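# Open the box lid upright and leave it open

## Task

Swing the box's lid open until it is roughly vertical or tipped farther back, keeping the box standing upright. The lid's tab starts tucked down inside the wall with the thumb notch. Finish by releasing the box and pulling the grippers away; the lid must stay open by itself, because anything that holds only while the robot supports it does not count.

## Robot and tools

Robot: two arms, left_arm and right_arm, each with six joints and a gripper. In every row and every per-joint list, the joint order is waist, shoulder, elbow, wrist pitch, wrist yaw, wrist roll. Wrist pitch has its sign flipped relative to the URDF in everything you send and read. The stated ranges, however, use URDF signs: waist -2.618 to 3.054, shoulder 0.000 to 3.142, elbow 0.000 to 3.142, wrist pitch -1.571 to 1.571, wrist yaw -1.571 to 1.571, wrist roll -2.094 to 2.094 (rad). Because pitch is flipped, an URDF pitch range of a to b becomes -b to -a in your numbers. A joint's true end can be 0.036 rad either side of the stated one.

Frame: a single scene frame. The origin sits on the table surface midway between the arms, +z is up, +x reaches out over the table, and left_arm is on the +y side. The arm names are labels only, not image sides. Gripper fingers point along the gripper's +z axis and close along its y axis; end_effector_position is the point between the pads, roughly 1 cm short of the fingertips. The reported hand position can be off, more so when reaching far.

execute_actions(actions): actions is a list of up to 15 actions, run in order; an empty list just returns the state and images. Each action is a table of up to 15 rows; each row lasts one control step of 1/30 s, and a short table repeats its final row to fill 15 steps. A row holds 14 numbers in [-1, 1], always for both arms: left_arm's 6 joint values and its opening, then right_arm's 6 joint values and opening. Joint values are offsets from the angles the arm had when that action began (not from the previous row); for a call's first action, that means the last angles reported. Scale: 1.0 equals 1.202 rad for waist, 1.258 shoulder, 1.238 elbow, 2.073 wrist pitch, 2.022 wrist yaw and wrist roll. Opening is absolute: +1 fully open, -1 closed. A row may carry 12 extra numbers from 0 to 1 (26 total): stiffness multipliers for left_arm's 6 joints then right_arm's 6, lasting until changed. An action asking any joint to pass more than 0.036 rad outward beyond its range is rejected for both arms; if the first action of a call fails that test, or any action is malformed, nothing runs. A joint pushed past its real end stops there, and the result may report "joint sent to its limit".

move(target, speed, blocking): target is one row like above, with joint offsets taken from the Joint positions in the latest result that shows them. All joints follow paths that finish together, so grippers trace curves; paths last 0.5 to 10 s. speed (0.01 to 2 rad/s, default 0.5) caps the joint with the longest travel. Moves do not avoid obstacles or the other arm; faster moves and targets set deeper past a contact hit and press harder. blocking=false returns after 0.5 s while motion continues; use wait or stop before sending new rows or moves. The extra "move:" line gives the ending (done, off_target, moving, held, fault), limits=held or limits=none, and each arm's joint farthest from target.

wait(seconds): 0 to 10; the robot keeps its last command and an active move continues. stop(): brakes a running move; fast arms need room. zoom_image(camera, region): camera is cam_high, cam_low, cam_left_wrist or cam_right_wrist; region is [x0, y0, x1, y1] pixels from the top-left, no larger than 504 by 504. Image sizes: cam_high and cam_low 504x504, wrist cameras 616x616. finished_scene(scene): give the current scene's number; it is final and reports success.

Motion limits: each step, joint targets stay within a lead of the measured angle: 0.202 rad waist, 0.258 shoulder, 0.238 elbow, 0.573 wrist pitch, 0.522 wrist yaw and roll; targets that would move the gripper over 70 mm from where it is are scaled back. Large moves therefore need several actions, and an unfinished one must be re-commanded. Friction can leave a joint about 0.031 rad short, and tiny commands may not move it.

Results: the state line lists each arm's end_effector_position (m) and end_effector_quat_wxyz. Joint positions and Joint velocities give per-arm joints (rad, rad/s) then finger gap (m, m/s; 0.094 m is fully open). grip_measured is the opening on the command scale; to hold something, command about 0.03 below it (less for a lighter grip). Pad force tops out near 50 to 62 N, weaker on parts under 2 mm thick; readings may be off by about 1 mm. Joint targets shows what joints are currently driven toward. Step readings list joint angles at some steps; HELD marks steps where an arm was held back. "joint command not followed" means a clearance check altered targets. Joint torques are raw drive outputs with offsets and noise. MOTOR HOT appears at 75 °C; at 90 °C that arm halts 10 s; at 100 °C it goes limp and falls. FAULT lines report stops.

Avoid: knocking anything off the table, arm-to-arm contact, hard impacts, slams, drops and heavy pushing. Brief external tugs or pushes may occur. The robot keeps its last command while you think, so do not leave it pressing or holding loads longer than needed.

Each tool is called as name(argument=value, ...), one argument or row to a line, values as JSON.

## Session

I'll start by checking the current state of the scene.

execute_actions(
  actions=[],
)

Scene clock: 0.00 s.
left_arm: end_effector_position=(+0.2940, +0.5557, +0.1251) grip_measured=+1.000 end_effector_quat_wxyz=(-0.014, +0.081, +0.921, +0.381) | right_arm: end_effector_position=(+0.4383, -0.1002, +0.2132) grip_measured=+1.000 end_effector_quat_wxyz=(+0.656, +0.529, +0.396, +0.365)
Joint names: [waist, shoulder, elbow, wrist pitch, wrist yaw, wrist roll]
Joint positions: left_arm=[ 0.447  1.69   1.192  0.553 -0.613  0.906  0.094] | right_arm=[ 0.872  2.165  1.172 -1.437  1.27   1.01   0.094]
Joint velocities: left_arm=[ 0.002 -0.007 -0.012 -0.007  0.081 -0.007  0.   ] | right_arm=[ 0.012  0.007  0.002  0.022 -0.007 -0.007  0.   ]
Joint torques (N m, as the arm reports them, + toward a larger Joint positions number): no reading
Joint targets: left_arm=[0.447 1.690 1.192 0.553 -0.613 0.906] | right_arm=[0.872 2.165 1.172 -1.437 1.270 1.010]
Joint stiffness scale: left_arm=[1. 1. 1. 1. 1. 1.] | right_arm=[1. 1. 1. 1. 1. 1.]

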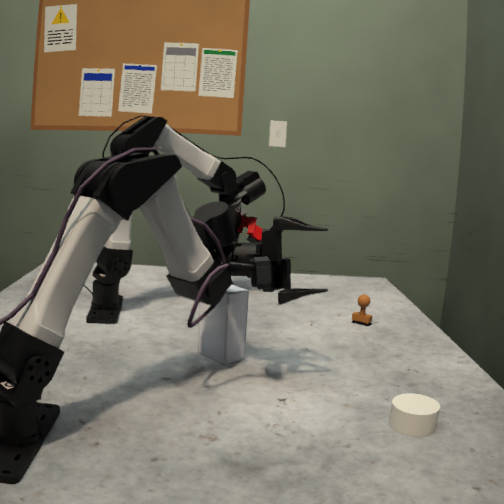

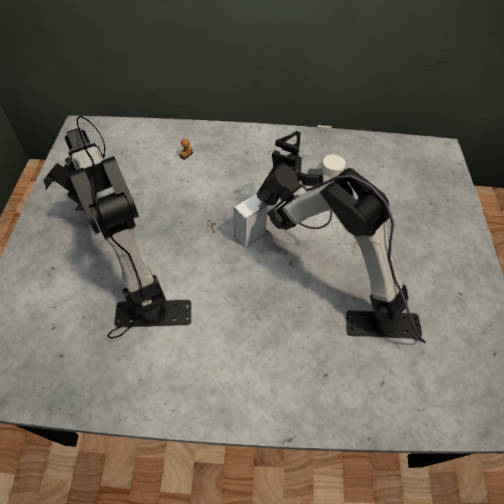

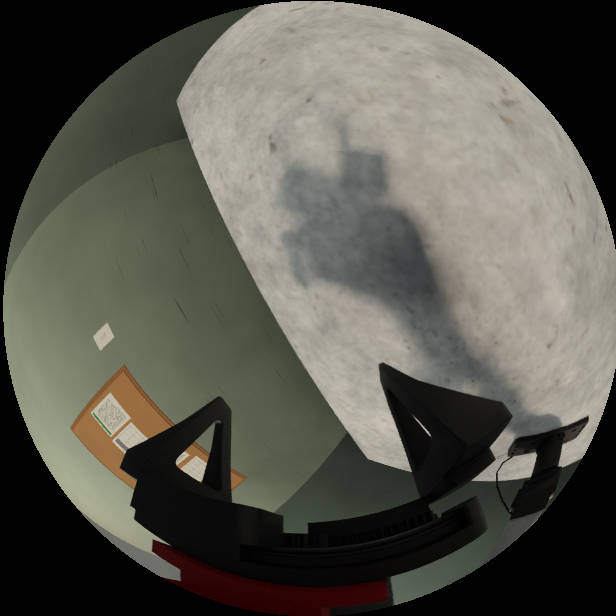

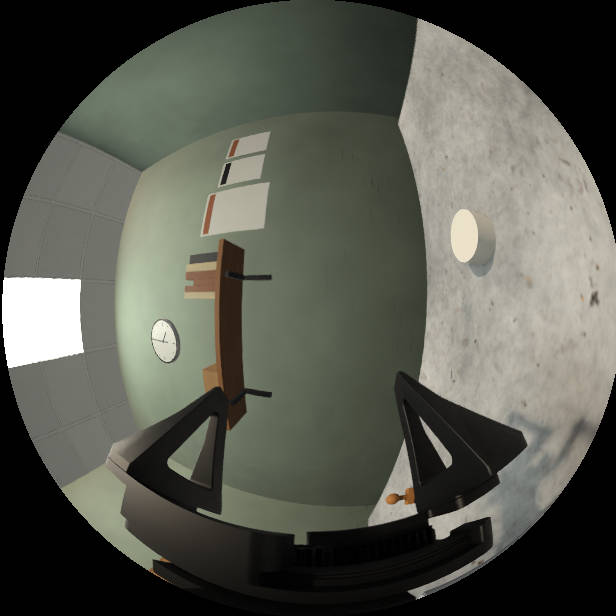

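zoom_image(
  camera="cam_low",
  region=[200, 160, 320, 280],
)

zoom_image(
  camera="cam_high",
  region=[160, 250, 300, 390],
)

Region (200, 160, 320, 280) of cam_low's 504x504 image, scaled by 4.200, with more detail than that image has.

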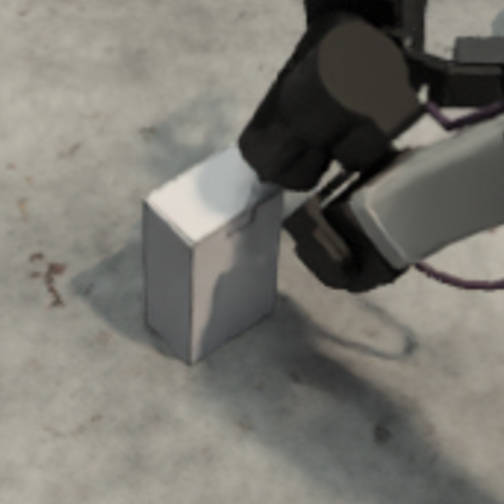

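Region (160, 250, 300, 390) of cam_high's 504x504 image, scaled by 3.600, with more detail than that image has.

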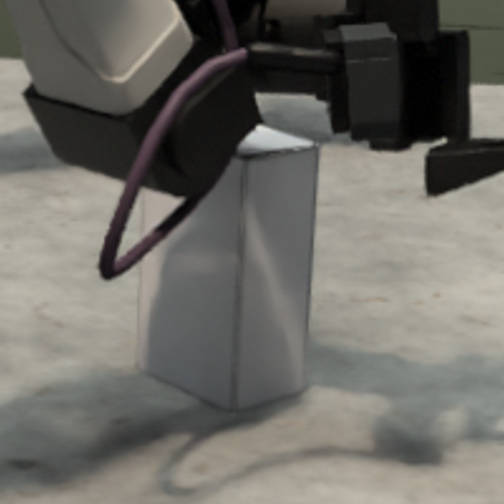

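move(
  target=[-0.372, -0.3895, 0.006, 0.023, 0.303, -0.448, 1, -0.25, -0.477, 0, 0, 0, 0, 1],
  speed=0.8,
)

Scene clock: 11.23 s.
left_arm: end_effector_position=(+0.3810, +0.3049, +0.2798) grip_measured=+1.000 end_effector_quat_wxyz=(+0.470, -0.052, +0.880, +0.034) | right_arm: end_effector_position=(+0.3853, -0.3042, +0.4427) grip_measured=+1.000 end_effector_quat_wxyz=(+0.655, +0.604, +0.091, +0.444)
Joint names: [waist, shoulder, elbow, wrist pitch, wrist yaw, wrist roll]
Joint positions: left_arm=[ 0.008  1.208  1.192  0.572 -0.006  0.009  0.094] | right_arm=[ 0.58   1.578  1.172 -1.433  1.27   1.01   0.094]
Joint velocities: left_arm=[ 0.002 -0.007  0.007  0.037  0.022 -0.11   0.   ] | right_arm=[ 0.012 -0.007  0.022  0.037 -0.007 -0.007  0.   ]
Joint torques (N m, as the arm reports them, + toward a larger Joint positions number): left_arm=[-0.87 -6.57  7.83 -1.84  0.04 -0.06] | right_arm=[-0.75 -8.04  5.93 -0.53 -0.37 -0.07]
Joint targets: left_arm=[0.000 1.200 1.199 0.600 -0.000 0.000] | right_arm=[0.572 1.565 1.172 -1.437 1.270 1.010]
Joint stiffness scale: left_arm=[1. 1. 1. 1. 1. 1.] | right_arm=[1. 1. 1. 1. 1. 1.]
move: off_target (left_arm); limits=none; left_arm: farthest joint: the wrist pitch, 0.028 radians from its target (0.048 radians at the start); right_arm: farthest joint: the shoulder, 0.013 radians from its target (0.600 radians at the start)

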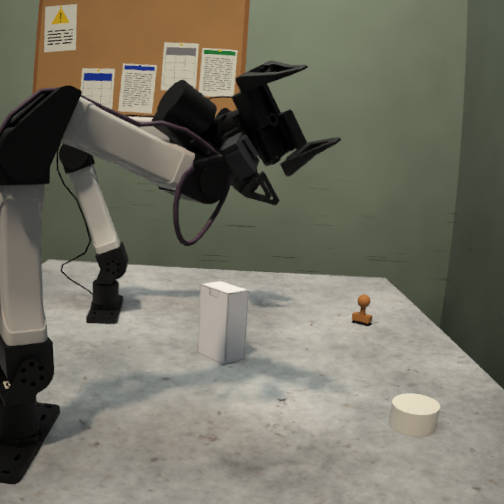

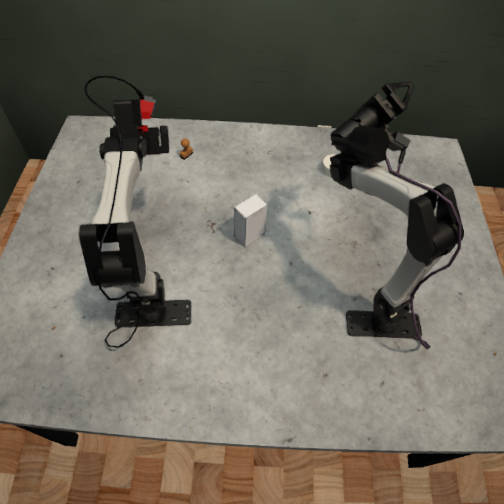

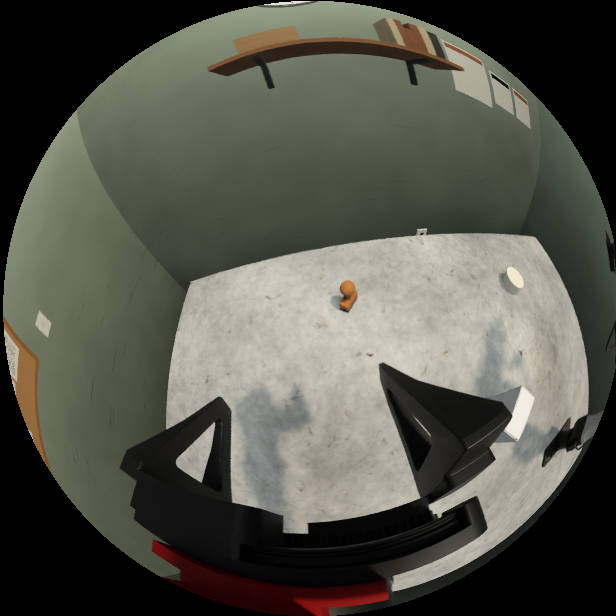

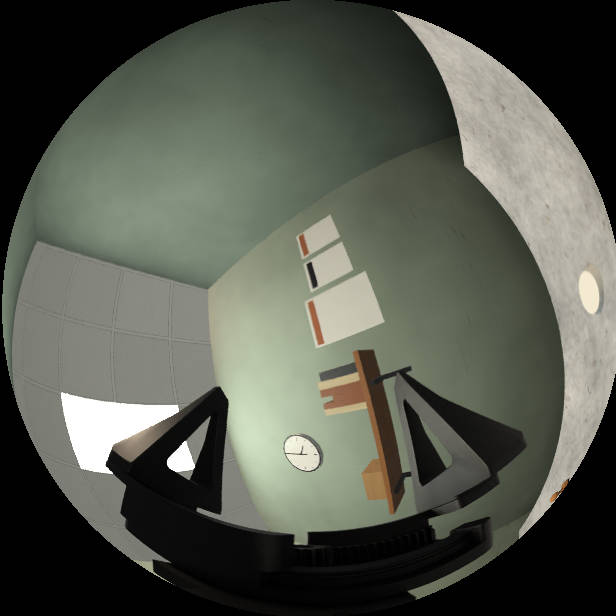

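zoom_image(
  camera="cam_high",
  region=[180, 270, 270, 370],
)

zoom_image(
  camera="cam_low",
  region=[215, 185, 285, 255],
)

Region (180, 270, 270, 370) of cam_high's 504x504 image, scaled by 5.040, with more detail than that image has; it fills the left 454 columns of this view, and the rest is white.

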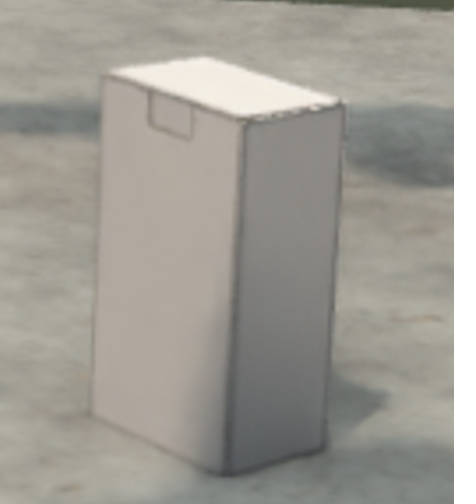

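Region (215, 185, 285, 255) of cam_low's 504x504 image, scaled by 7.200, with more detail than that image has.

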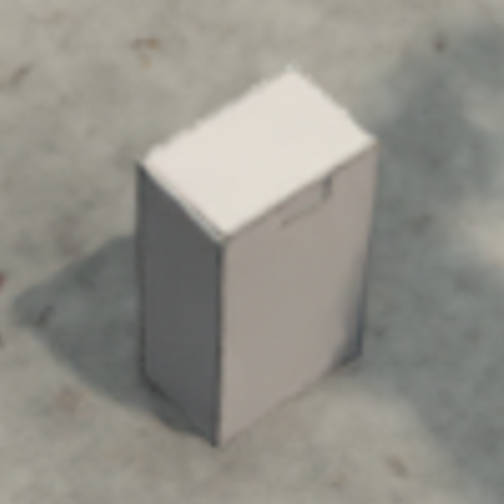

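zoom_image(
  camera="cam_low",
  region=[70, 70, 210, 210],
)

Region (70, 70, 210, 210) of cam_low's 504x504 image, scaled by 3.600, with more detail than that image has.

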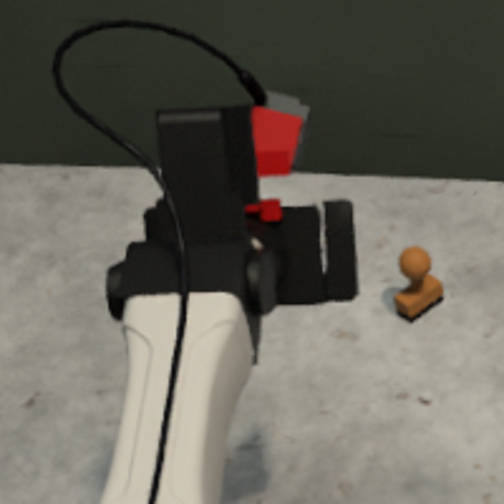

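move(
  target=[-0.7038, -0.5183, -0.6559, -0.0714, 0.003, -0.0045, 1, 0.3195, -0.531, -0.5859, 0.6606, -0.6281, -0.4995, 1],
  speed=1.0,
)

Scene clock: 29.47 s.
left_arm: end_effector_position=(+0.1975, +0.0930, +0.1316) grip_measured=+1.000 end_effector_quat_wxyz=(+0.433, +0.313, +0.830, -0.159) | right_arm: end_effector_position=(+0.2084, -0.0804, +0.1701) grip_measured=+1.000 end_effector_quat_wxyz=(+0.489, -0.378, +0.744, +0.253)
Joint names: [waist, shoulder, elbow, wrist pitch, wrist yaw, wrist roll]
Joint positions: left_arm=[-0.829  0.575  0.398  0.434 -0.     0.008  0.094] | right_arm=[ 0.954  0.933  0.459 -0.069  0.01   0.012  0.094]
Joint velocities: left_arm=[-0.007 -0.007 -0.012  0.022 -0.007  0.066  0.   ] | right_arm=[-0.002 -0.007 -0.007 -0.066 -0.022  0.081  0.   ]
Joint torques (N m, as the arm reports them, + toward a larger Joint positions number): left_arm=[-1.05 -2.11  6.18 -2.23 -0.01 -0.09] | right_arm=[ 0.79 -4.24  6.34 -2.04  0.01 -0.13]
Joint targets: left_arm=[-0.838 0.556 0.380 0.424 0.000 0.000] | right_arm=[0.965 0.910 0.446 -0.064 -0.000 0.000]
Joint stiffness scale: left_arm=[1. 1. 1. 1. 1. 1.] | right_arm=[1. 1. 1. 1. 1. 1.]
move: off_target (right_arm); limits=none; left_arm: farthest joint: the shoulder, 0.019 radians from its target (0.652 radians at the start); right_arm: farthest joint: the shoulder, 0.023 radians from its target (0.668 radians at the start)

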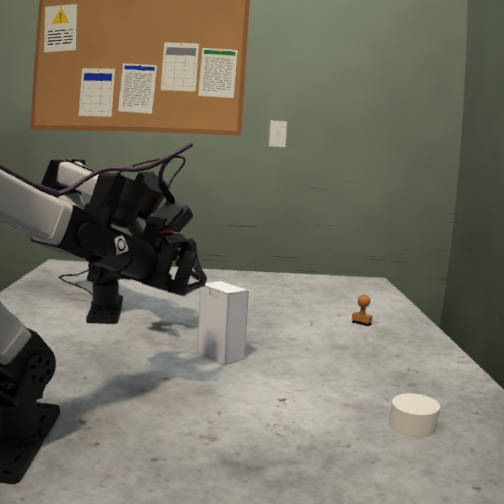

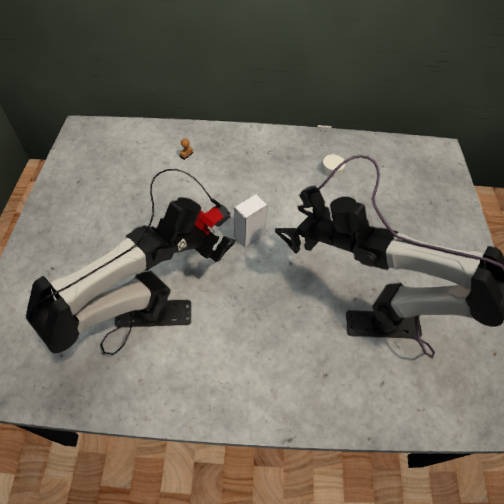

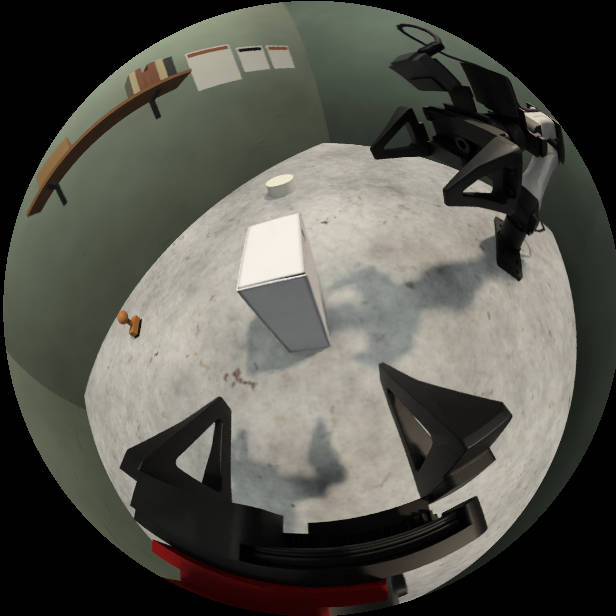

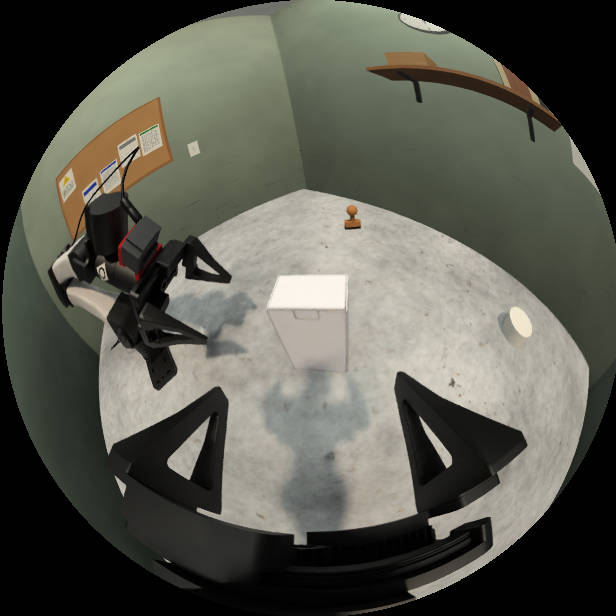

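zoom_image(
  camera="cam_low",
  region=[170, 170, 330, 290],
)

zoom_image(
  camera="cam_right_wrist",
  region=[180, 240, 400, 400],
)

Region (170, 170, 330, 290) of cam_low's 504x504 image, scaled by 3.150, with more detail than that image has; it fills the top 378 rows of this view, and the rest is white.

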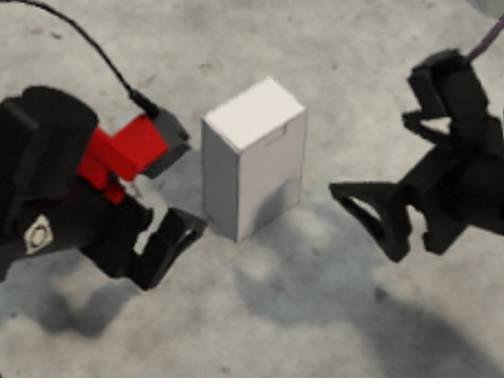

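Region (180, 240, 400, 400) of cam_right_wrist's 616x616 image, scaled by 2.291, with more detail than that image has; it fills the top 367 rows of this view, and the rest is white.

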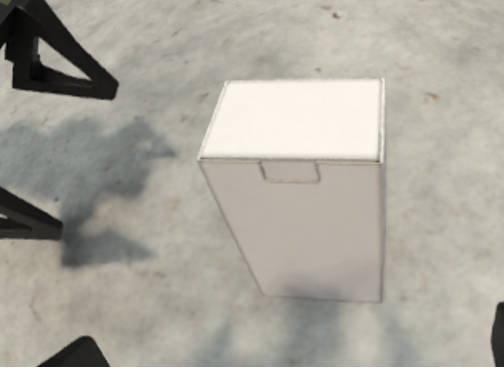

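move(
  target=[0, 0.2846, -0.0654, -0.2644, 0, 0, 1, 0, 0, 0, 0, 0, 0, -1],
  speed=0.6,
)

Scene clock: 38.63 s.
left_arm: end_effector_position=(+0.2459, +0.0512, +0.1263) grip_measured=+1.000 end_effector_quat_wxyz=(+0.489, +0.301, +0.799, -0.179) | right_arm: end_effector_position=(+0.2084, -0.0804, +0.1700) grip_measured=-0.988 end_effector_quat_wxyz=(+0.489, -0.379, +0.744, +0.253)
Joint names: [waist, shoulder, elbow, wrist pitch, wrist yaw, wrist roll]
Joint positions: left_arm=[-0.829  0.915  0.335 -0.104 -0.     0.008  0.094] | right_arm=[ 0.954  0.933  0.459 -0.069  0.01   0.011  0.001]
Joint velocities: left_arm=[-0.007 -0.012  0.007  0.037  0.037 -0.051  0.   ] | right_arm=[ 0.002  0.002 -0.007 -0.022  0.007 -0.051 -0.   ]
Joint torques (N m, as the arm reports them, + toward a larger Joint positions number): left_arm=[-0.31 -1.    5.93 -2.3  -0.02 -0.02] | right_arm=[-0.05 -2.05  7.3  -2.09  0.15 -0.04]
Joint targets: left_arm=[-0.829 0.934 0.317 -0.114 -0.000 0.008] | right_arm=[0.954 0.933 0.459 -0.069 0.010 0.012]
Joint stiffness scale: left_arm=[1. 1. 1. 1. 1. 1.] | right_arm=[1. 1. 1. 1. 1. 1.]
move: done; limits=none; left_arm: farthest joint: the shoulder, 0.018 radians from its target (0.358 radians at the start); right_arm: farthest joint: the wrist roll, 0.001 radians from its target (0.001 radians at the start)

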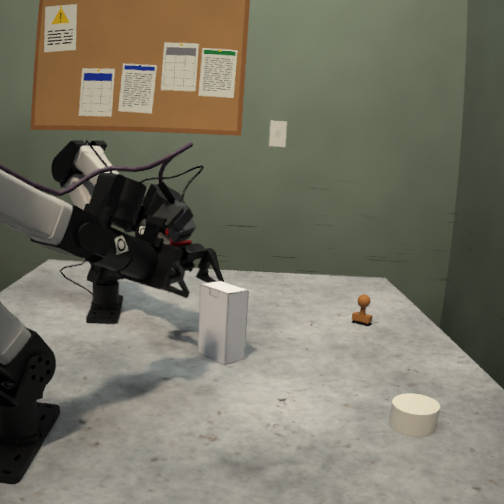

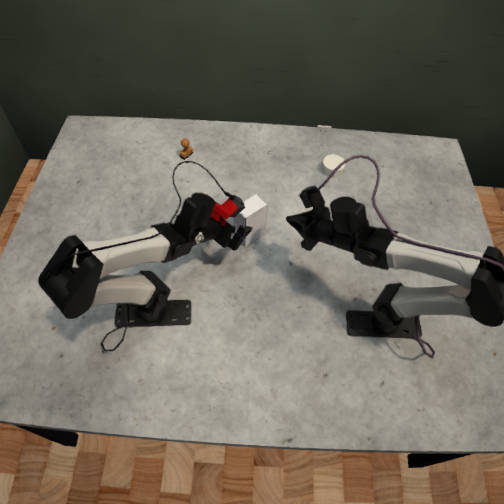

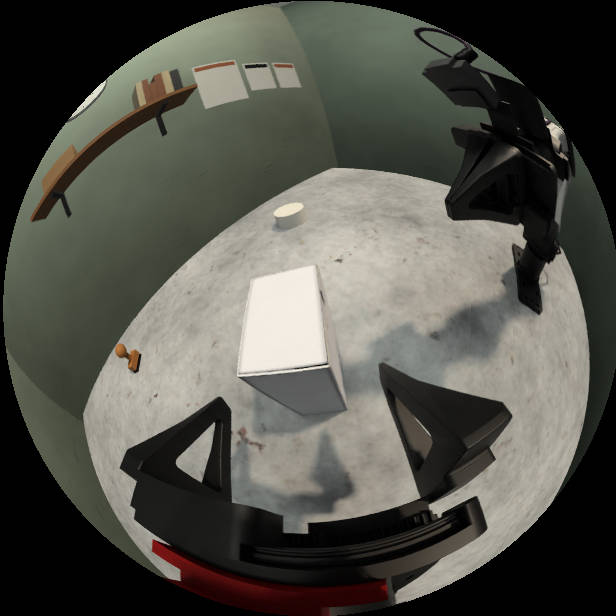

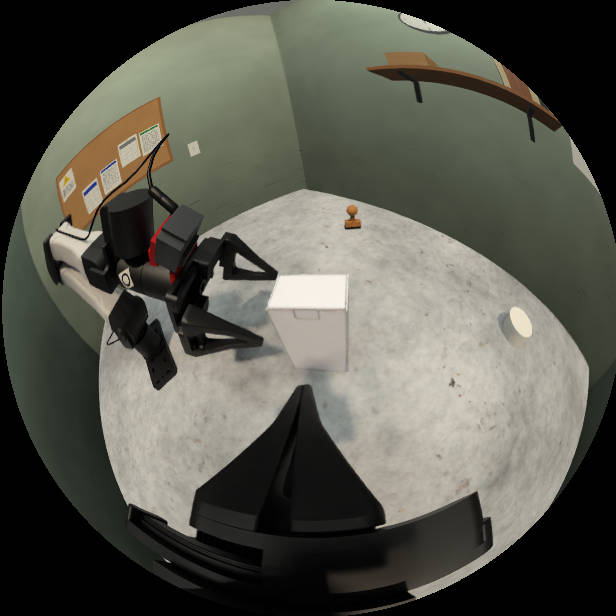

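move(
  target=[0.0333, 0.558, -0.151, -0.5012, 0, 0, 1, 0, 0, 0, 0, 0, 0, -1],
  speed=0.7,
)

Scene clock: 44.60 s.
left_arm: end_effector_position=(+0.2831, +0.0332, +0.0714) grip_measured=+1.000 end_effector_quat_wxyz=(+0.561, +0.272, +0.756, -0.197) | right_arm: end_effector_position=(+0.2084, -0.0804, +0.1700) grip_measured=-0.988 end_effector_quat_wxyz=(+0.489, -0.379, +0.744, +0.253)
Joint names: [waist, shoulder, elbow, wrist pitch, wrist yaw, wrist roll]
Joint positions: left_arm=[-0.798  1.596  0.166 -1.134 -0.     0.008  0.094] | right_arm=[ 0.954  0.933  0.459 -0.069  0.01   0.011  0.001]
Joint velocities: left_arm=[ 0.007  0.017 -0.022  0.051 -0.037  0.037  0.   ] | right_arm=[-0.002 -0.012  0.007  0.022 -0.066 -0.007 -0.   ]
Joint torques (N m, as the arm reports them, + toward a larger Joint positions number): left_arm=[ 0.44 -4.33  2.85 -2.4  -0.02 -0.03] | right_arm=[-0.08 -2.07  7.28 -2.09  0.13 -0.04]
Joint targets: left_arm=[-0.789 1.616 0.149 -1.143 -0.000 0.008] | right_arm=[0.954 0.933 0.459 -0.069 0.010 0.011]
Joint stiffness scale: left_arm=[1. 1. 1. 1. 1. 1.] | right_arm=[1. 1. 1. 1. 1. 1.]
move: off_target (left_arm); limits=none; left_arm: farthest joint: the shoulder, 0.021 radians from its target (0.702 radians at the start); right_arm: farthest joint: the waist, 0.000 radians from its target (0.000 radians at the start)

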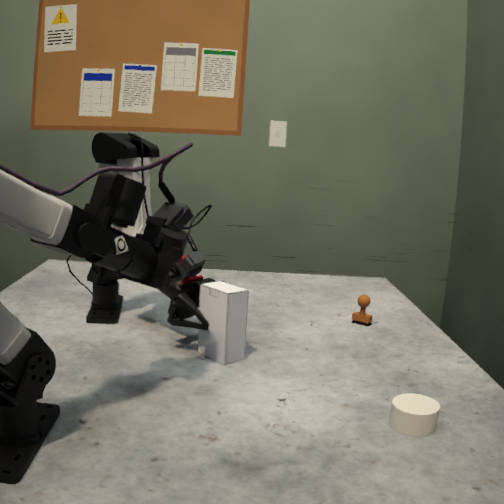

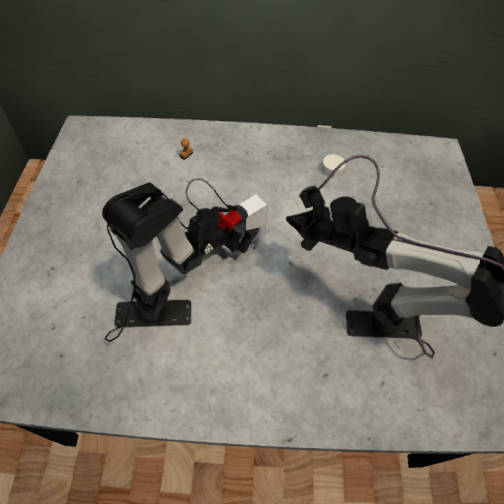

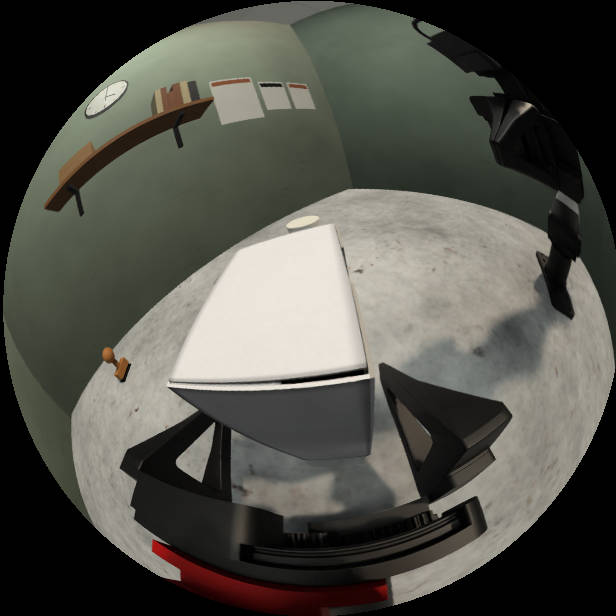

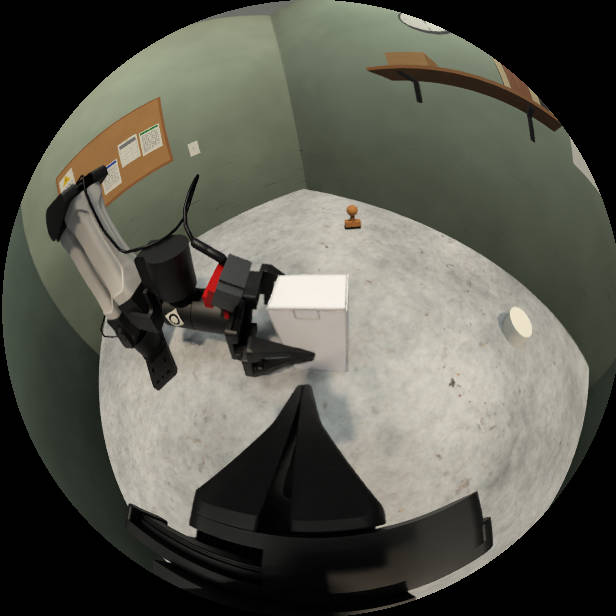

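execute_actions(
  actions=[
    [[0,0,0,0,0,0,0.9,0,0,0,0,0,0,-1],[0,0,0,0,0,0,0.8,0,0,0,0,0,0,-1],[0,0,0,0,0,0,0.7,0,0,0,0,0,0,-1],[0,0,0,0,0,0,0.62,0,0,0,0,0,0,-1],[0,0,0,0,0,0,0.56,0,0,0,0,0,0,-1],[0,0,0,0,0,0,0.5,0,0,0,0,0,0,-1],[0,0,0,0,0,0,0.46,0,0,0,0,0,0,-1],[0,0,0,0,0,0,0.42,0,0,0,0,0,0,-1],[0,0,0,0,0,0,0.39,0,0,0,0,0,0,-1],[0,0,0,0,0,0,0.36,0,0,0,0,0,0,-1],[0,0,0,0,0,0,0.33,0,0,0,0,0,0,-1],[0,0,0,0,0,0,0.30,0,0,0,0,0,0,-1],[0,0,0,0,0,0,0.28,0,0,0,0,0,0,-1],[0,0,0,0,0,0,0.26,0,0,0,0,0,0,-1],[0,0,0,0,0,0,0.24,0,0,0,0,0,0,-1]],
    [[0,0,0,0,0,0,0.22,0,0,0,0,0,0,-1],[0,0,0,0,0,0,0.20,0,0,0,0,0,0,-1],[0,0,0,0,0,0,0.19,0,0,0,0,0,0,-1],[0,0,0,0,0,0,0.18,0,0,0,0,0,0,-1],[0,0,0,0,0,0,0.17,0,0,0,0,0,0,-1],[0,0,0,0,0,0,0.16,0,0,0,0,0,0,-1],[0,0,0,0,0,0,0.15,0,0,0,0,0,0,-1],[0,0,0,0,0,0,0.14,0,0,0,0,0,0,-1],[0,0,0,0,0,0,0.13,0,0,0,0,0,0,-1],[0,0,0,0,0,0,0.12,0,0,0,0,0,0,-1],[0,0,0,0,0,0,0.11,0,0,0,0,0,0,-1],[0,0,0,0,0,0,0.10,0,0,0,0,0,0,-1]],
  ],
)

Scene clock: 46.97 s.
left_arm: end_effector_position=(+0.2831, +0.0332, +0.0715) grip_measured=+0.104 end_effector_quat_wxyz=(+0.562, +0.272, +0.756, -0.197) | right_arm: end_effector_position=(+0.2084, -0.0804, +0.1700) grip_measured=-0.988 end_effector_quat_wxyz=(+0.489, -0.379, +0.744, +0.253)
Joint names: [waist, shoulder, elbow, wrist pitch, wrist yaw, wrist roll]
Joint positions: left_arm=[-0.798  1.596  0.166 -1.134 -0.     0.008  0.052] | right_arm=[ 0.954  0.933  0.459 -0.069  0.01   0.011  0.001]
Joint velocities: left_arm=[-0.007  0.002 -0.007 -0.081 -0.022  0.007  0.   ] | right_arm=[-0.002  0.007 -0.007  0.007  0.022 -0.007 -0.001]
Joint torques (N m, as the arm reports them, + toward a larger Joint positions number): left_arm=[-0.3  -6.24  4.08 -2.31 -0.02 -0.03] | right_arm=[-0.06 -2.06  7.31 -2.09  0.14 -0.04]
Joint targets: left_arm=[-0.798 1.596 0.166 -1.134 -0.000 0.008] | right_arm=[0.954 0.933 0.459 -0.069 0.010 0.011]
Joint stiffness scale: left_arm=[1. 1. 1. 1. 1. 1.] | right_arm=[1. 1. 1. 1. 1. 1.]
Step readings (joint positions; steps 1 to 15: 1st action; 16 to 30: 2nd action):
0: left_arm=[-0.798 1.596 0.166 -1.134 -0.000 0.008] | right_arm=[0.954 0.933 0.459 -0.069 0.010 0.011]
1: left_arm=[-0.798 1.596 0.166 -1.134 -0.000 0.008] | right_arm=[0.954 0.933 0.459 -0.069 0.010 0.011]
2: left_arm=[-0.798 1.596 0.166 -1.134 -0.000 0.008] | right_arm=[0.954 0.933 0.459 -0.069 0.010 0.011]
4: left_arm=[-0.798 1.596 0.166 -1.134 -0.000 0.008] | right_arm=[0.954 0.933 0.459 -0.069 0.010 0.011]
8: left_arm=[-0.798 1.596 0.166 -1.134 -0.000 0.008] | right_arm=[0.954 0.933 0.459 -0.069 0.010 0.011]
15: left_arm=[-0.798 1.596 0.166 -1.134 -0.000 0.008] | right_arm=[0.954 0.933 0.459 -0.069 0.010 0.011]
16: left_arm=[-0.798 1.596 0.166 -1.134 -0.000 0.008] | right_arm=[0.954 0.933 0.459 -0.069 0.010 0.011]
17: left_arm=[-0.798 1.596 0.166 -1.134 -0.000 0.008] | right_arm=[0.954 0.933 0.459 -0.069 0.010 0.011]
19: left_arm=[-0.798 1.596 0.166 -1.134 -0.000 0.008] | right_arm=[0.954 0.933 0.459 -0.069 0.010 0.011]
23: left_arm=[-0.798 1.596 0.166 -1.134 -0.000 0.008] | right_arm=[0.954 0.933 0.459 -0.069 0.010 0.011]
30: Joint positions above

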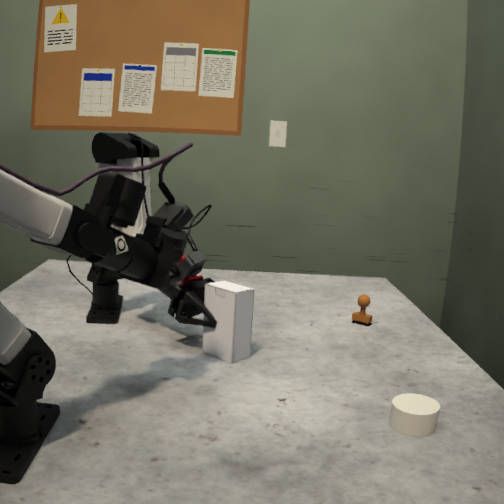

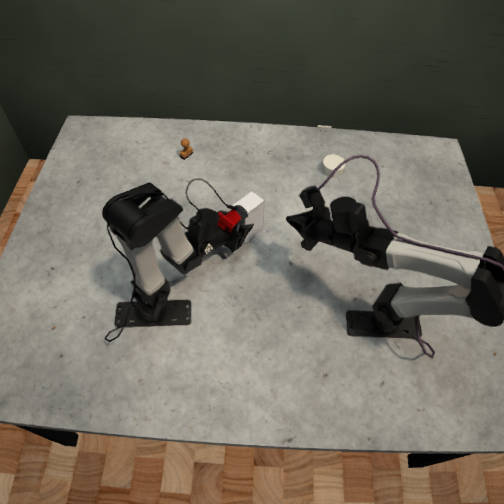

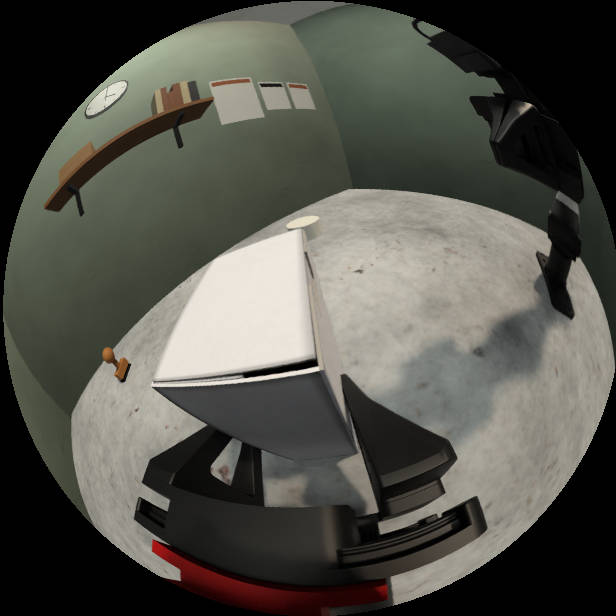

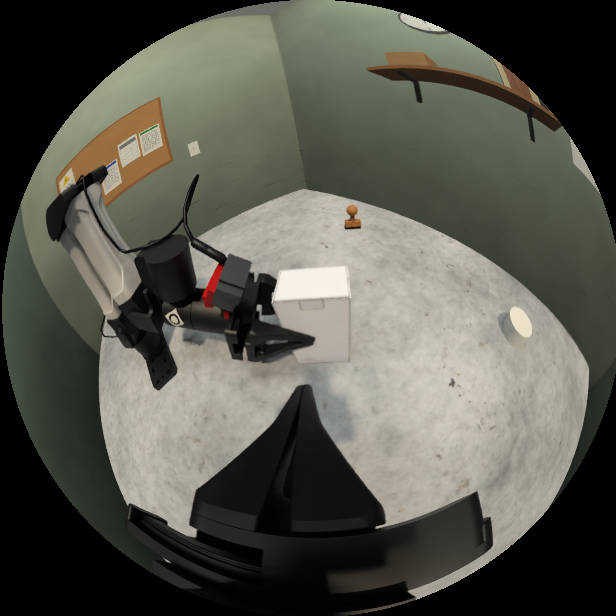

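execute_actions(
  actions=[
    [[0,0,0,0,0,0,0.09,0,0,0,0,0,0,-1],[0,0,0,0,0,0,0.08,0,0,0,0,0,0,-1],[0,0,0,0,0,0,0.07,0,0,0,0,0,0,-1],[0,0,0,0,0,0,0.06,0,0,0,0,0,0,-1],[0,0,0,0,0,0,0.05,0,0,0,0,0,0,-1],[0,0,0,0,0,0,0.04,0,0,0,0,0,0,-1],[0,0,0,0,0,0,0.03,0,0,0,0,0,0,-1],[0,0,0,0,0,0,0.02,0,0,0,0,0,0,-1],[0,0,0,0,0,0,0.01,0,0,0,0,0,0,-1],[0,0,0,0,0,0,0.0,0,0,0,0,0,0,-1]],
  ],
)

Scene clock: 48.23 s.
left_arm: end_effector_position=(+0.2831, +0.0332, +0.0715) grip_measured=+0.022 end_effector_quat_wxyz=(+0.562, +0.272, +0.756, -0.197) | right_arm: end_effector_position=(+0.2084, -0.0804, +0.1700) grip_measured=-0.988 end_effector_quat_wxyz=(+0.489, -0.379, +0.744, +0.253)
Joint names: [waist, shoulder, elbow, wrist pitch, wrist yaw, wrist roll]
Joint positions: left_arm=[-0.798  1.596  0.166 -1.134 -0.     0.008  0.048] | right_arm=[ 0.954  0.933  0.459 -0.069  0.01   0.011  0.001]
Joint velocities: left_arm=[-0.007 -0.002 -0.012 -0.007 -0.007 -0.066  0.001] | right_arm=[-0.002 -0.002  0.017  0.007 -0.051 -0.051 -0.001]
Joint torques (N m, as the arm reports them, + toward a larger Joint positions number): left_arm=[-0.32 -6.23  4.09 -2.31 -0.02 -0.02] | right_arm=[-0.06 -2.07  7.3  -2.09  0.14 -0.04]
Joint targets: left_arm=[-0.798 1.596 0.166 -1.134 -0.000 0.008] | right_arm=[0.954 0.933 0.459 -0.069 0.010 0.011]
Joint stiffness scale: left_arm=[1. 1. 1. 1. 1. 1.] | right_arm=[1. 1. 1. 1. 1. 1.]
Step readings (joint positions):
0: left_arm=[-0.798 1.596 0.166 -1.134 -0.000 0.008] | right_arm=[0.954 0.933 0.459 -0.069 0.010 0.011]
1: left_arm=[-0.798 1.596 0.166 -1.134 -0.000 0.008] | right_arm=[0.954 0.933 0.459 -0.069 0.010 0.011]
2: left_arm=[-0.798 1.596 0.166 -1.134 -0.000 0.008] | right_arm=[0.954 0.933 0.459 -0.069 0.010 0.011]
4: left_arm=[-0.798 1.596 0.166 -1.134 -0.000 0.008] | right_arm=[0.954 0.933 0.459 -0.069 0.010 0.011]
8: left_arm=[-0.798 1.596 0.166 -1.134 -0.000 0.008] | right_arm=[0.954 0.933 0.459 -0.069 0.010 0.011]
15: Joint positions above

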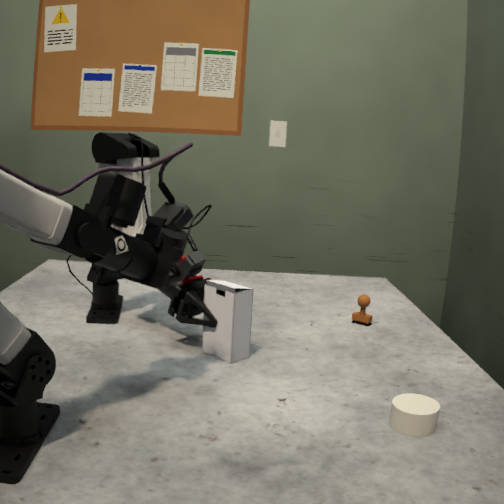

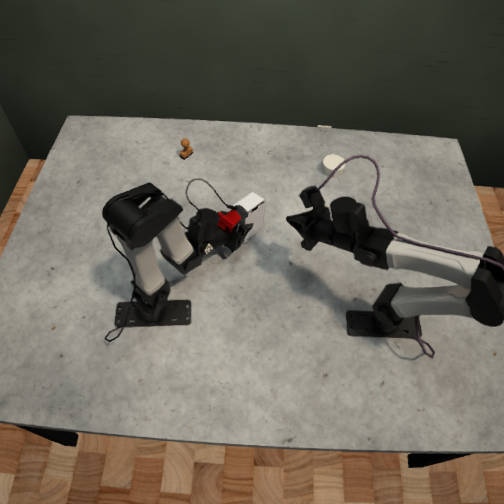

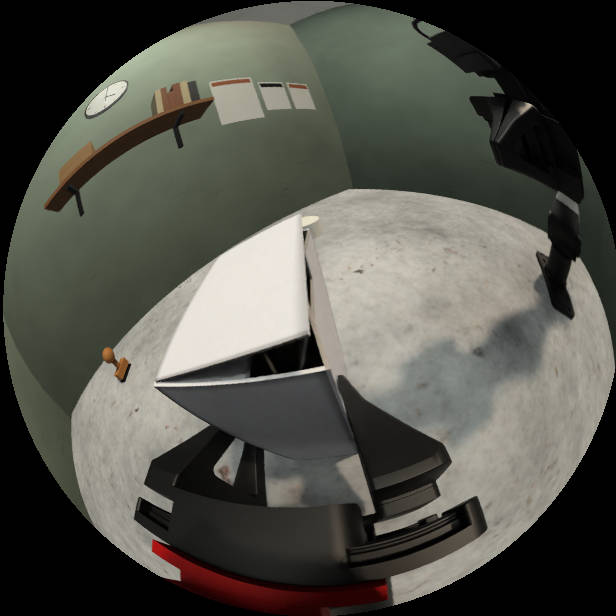

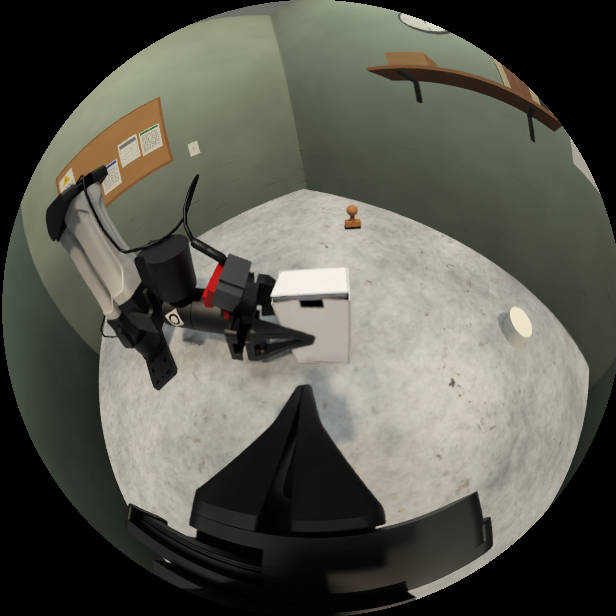

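zoom_image(
  camera="cam_right_wrist",
  region=[250, 250, 390, 370],
)

zoom_image(
  camera="cam_left_wrist",
  region=[140, 190, 400, 450],
)

zoom_image(
  camera="cam_high",
  region=[170, 250, 280, 370],
)

Region (250, 250, 390, 370) of cam_right_wrist's 616x616 image, scaled by 3.600, with more detail than that image has; it fills the top 432 rows of this view, and the rest is white.

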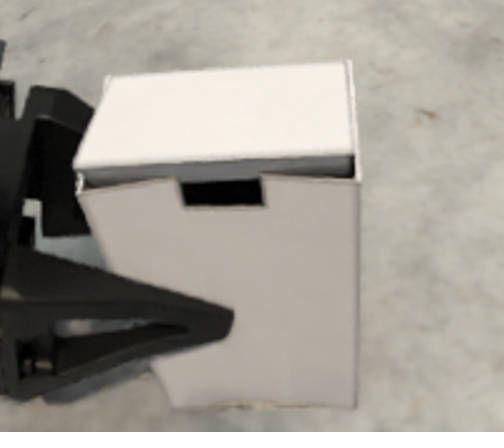

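Region (140, 190, 400, 450) of cam_left_wrist's 616x616 image, scaled by 1.938, with more detail than that image has.

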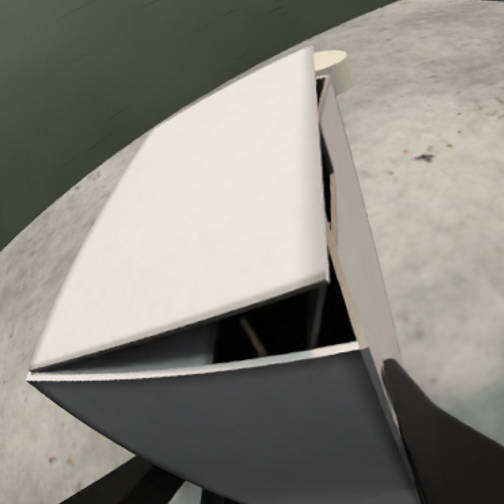

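Region (170, 250, 280, 370) of cam_high's 504x504 image, scaled by 4.200, with more detail than that image has; it fills the left 462 columns of this view, and the rest is white.

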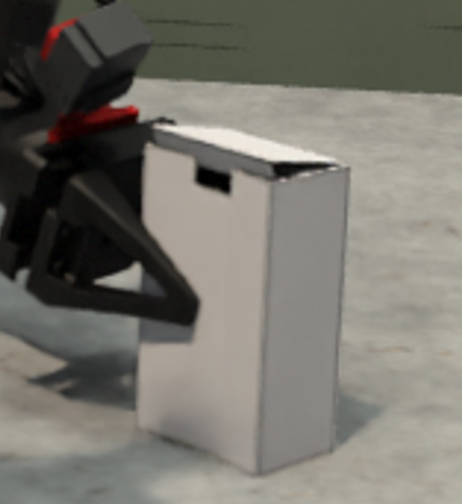

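move(
  target=[0, 0, 0, 0, 0, 0, 0.0, 0, 0.4555, -0.130, -0.465, 0, 0, -1],
  speed=0.8,
)

Scene clock: 54.50 s.
left_arm: end_effector_position=(+0.2831, +0.0332, +0.0715) grip_measured=+0.022 end_effector_quat_wxyz=(+0.562, +0.272, +0.756, -0.197) | right_arm: end_effector_position=(+0.2408, -0.0342, +0.1304) grip_measured=-0.988 end_effector_quat_wxyz=(+0.570, -0.347, +0.683, +0.296)
Joint names: [waist, shoulder, elbow, wrist pitch, wrist yaw, wrist roll]
Joint positions: left_arm=[-0.798  1.596  0.166 -1.134 -0.     0.008  0.048] | right_arm=[ 0.954  1.491  0.314 -1.001  0.01   0.011  0.001]
Joint velocities: left_arm=[-0.007  0.007 -0.002 -0.051 -0.022  0.037  0.001] | right_arm=[-0.007 -0.007 -0.012  0.095 -0.007 -0.022 -0.   ]
Joint torques (N m, as the arm reports them, + toward a larger Joint positions number): left_arm=[-0.31 -6.24  4.09 -2.31 -0.02 -0.02] | right_arm=[-0.08 -3.9   4.17 -2.45  0.14 -0.05]
Joint targets: left_arm=[-0.798 1.596 0.166 -1.134 -0.000 0.008] | right_arm=[0.954 1.506 0.298 -1.033 0.010 0.011]
Joint stiffness scale: left_arm=[1. 1. 1. 1. 1. 1.] | right_arm=[1. 1. 1. 1. 1. 1.]
move: off_target (right_arm); limits=none; left_arm: farthest joint: the waist, 0.000 radians from its target (0.000 radians at the start); right_arm: farthest joint: the wrist pitch, 0.032 radians from its target (0.964 radians at the start)

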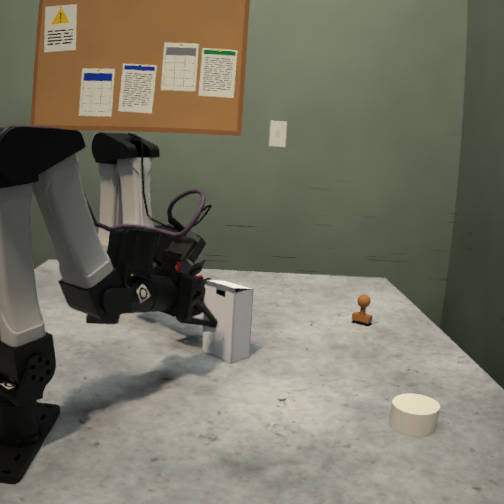

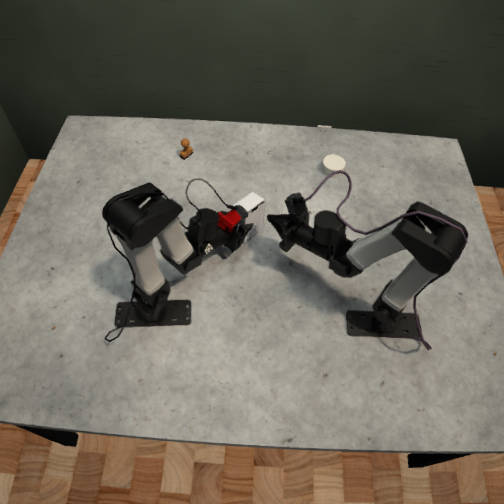

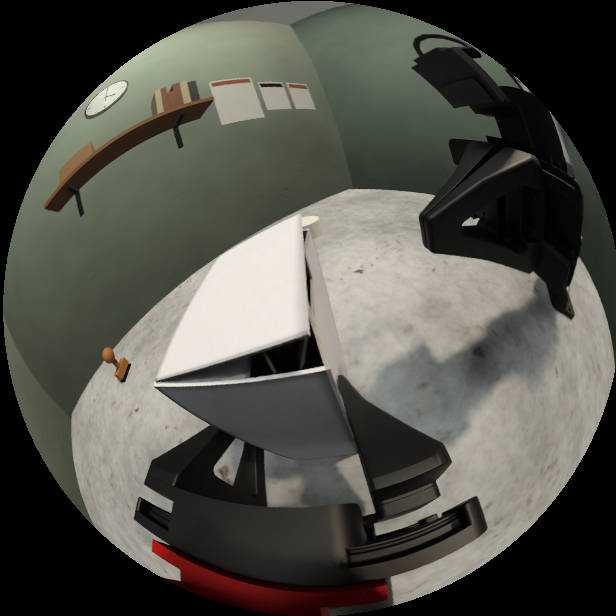

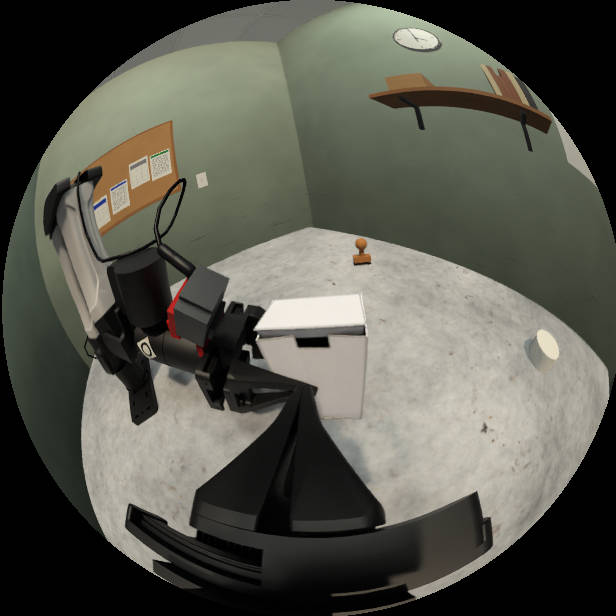

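zoom_image(
  camera="cam_left_wrist",
  region=[270, 100, 590, 400],
)

zoom_image(
  camera="cam_high",
  region=[130, 230, 280, 370],
)

Region (270, 100, 590, 400) of cam_left_wrist's 616x616 image, scaled by 1.575, with more detail than that image has; it fills the top 472 rows of this view, and the rest is white.

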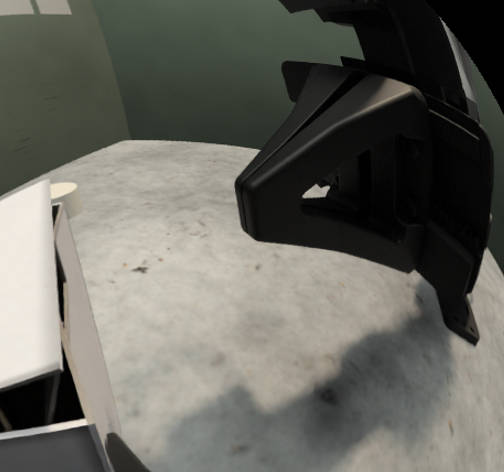

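Region (130, 230, 280, 370) of cam_high's 504x504 image, scaled by 3.360, with more detail than that image has; it fills the top 470 rows of this view, and the rest is white.

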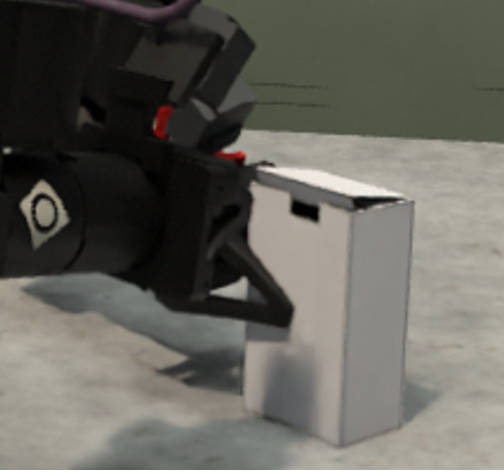

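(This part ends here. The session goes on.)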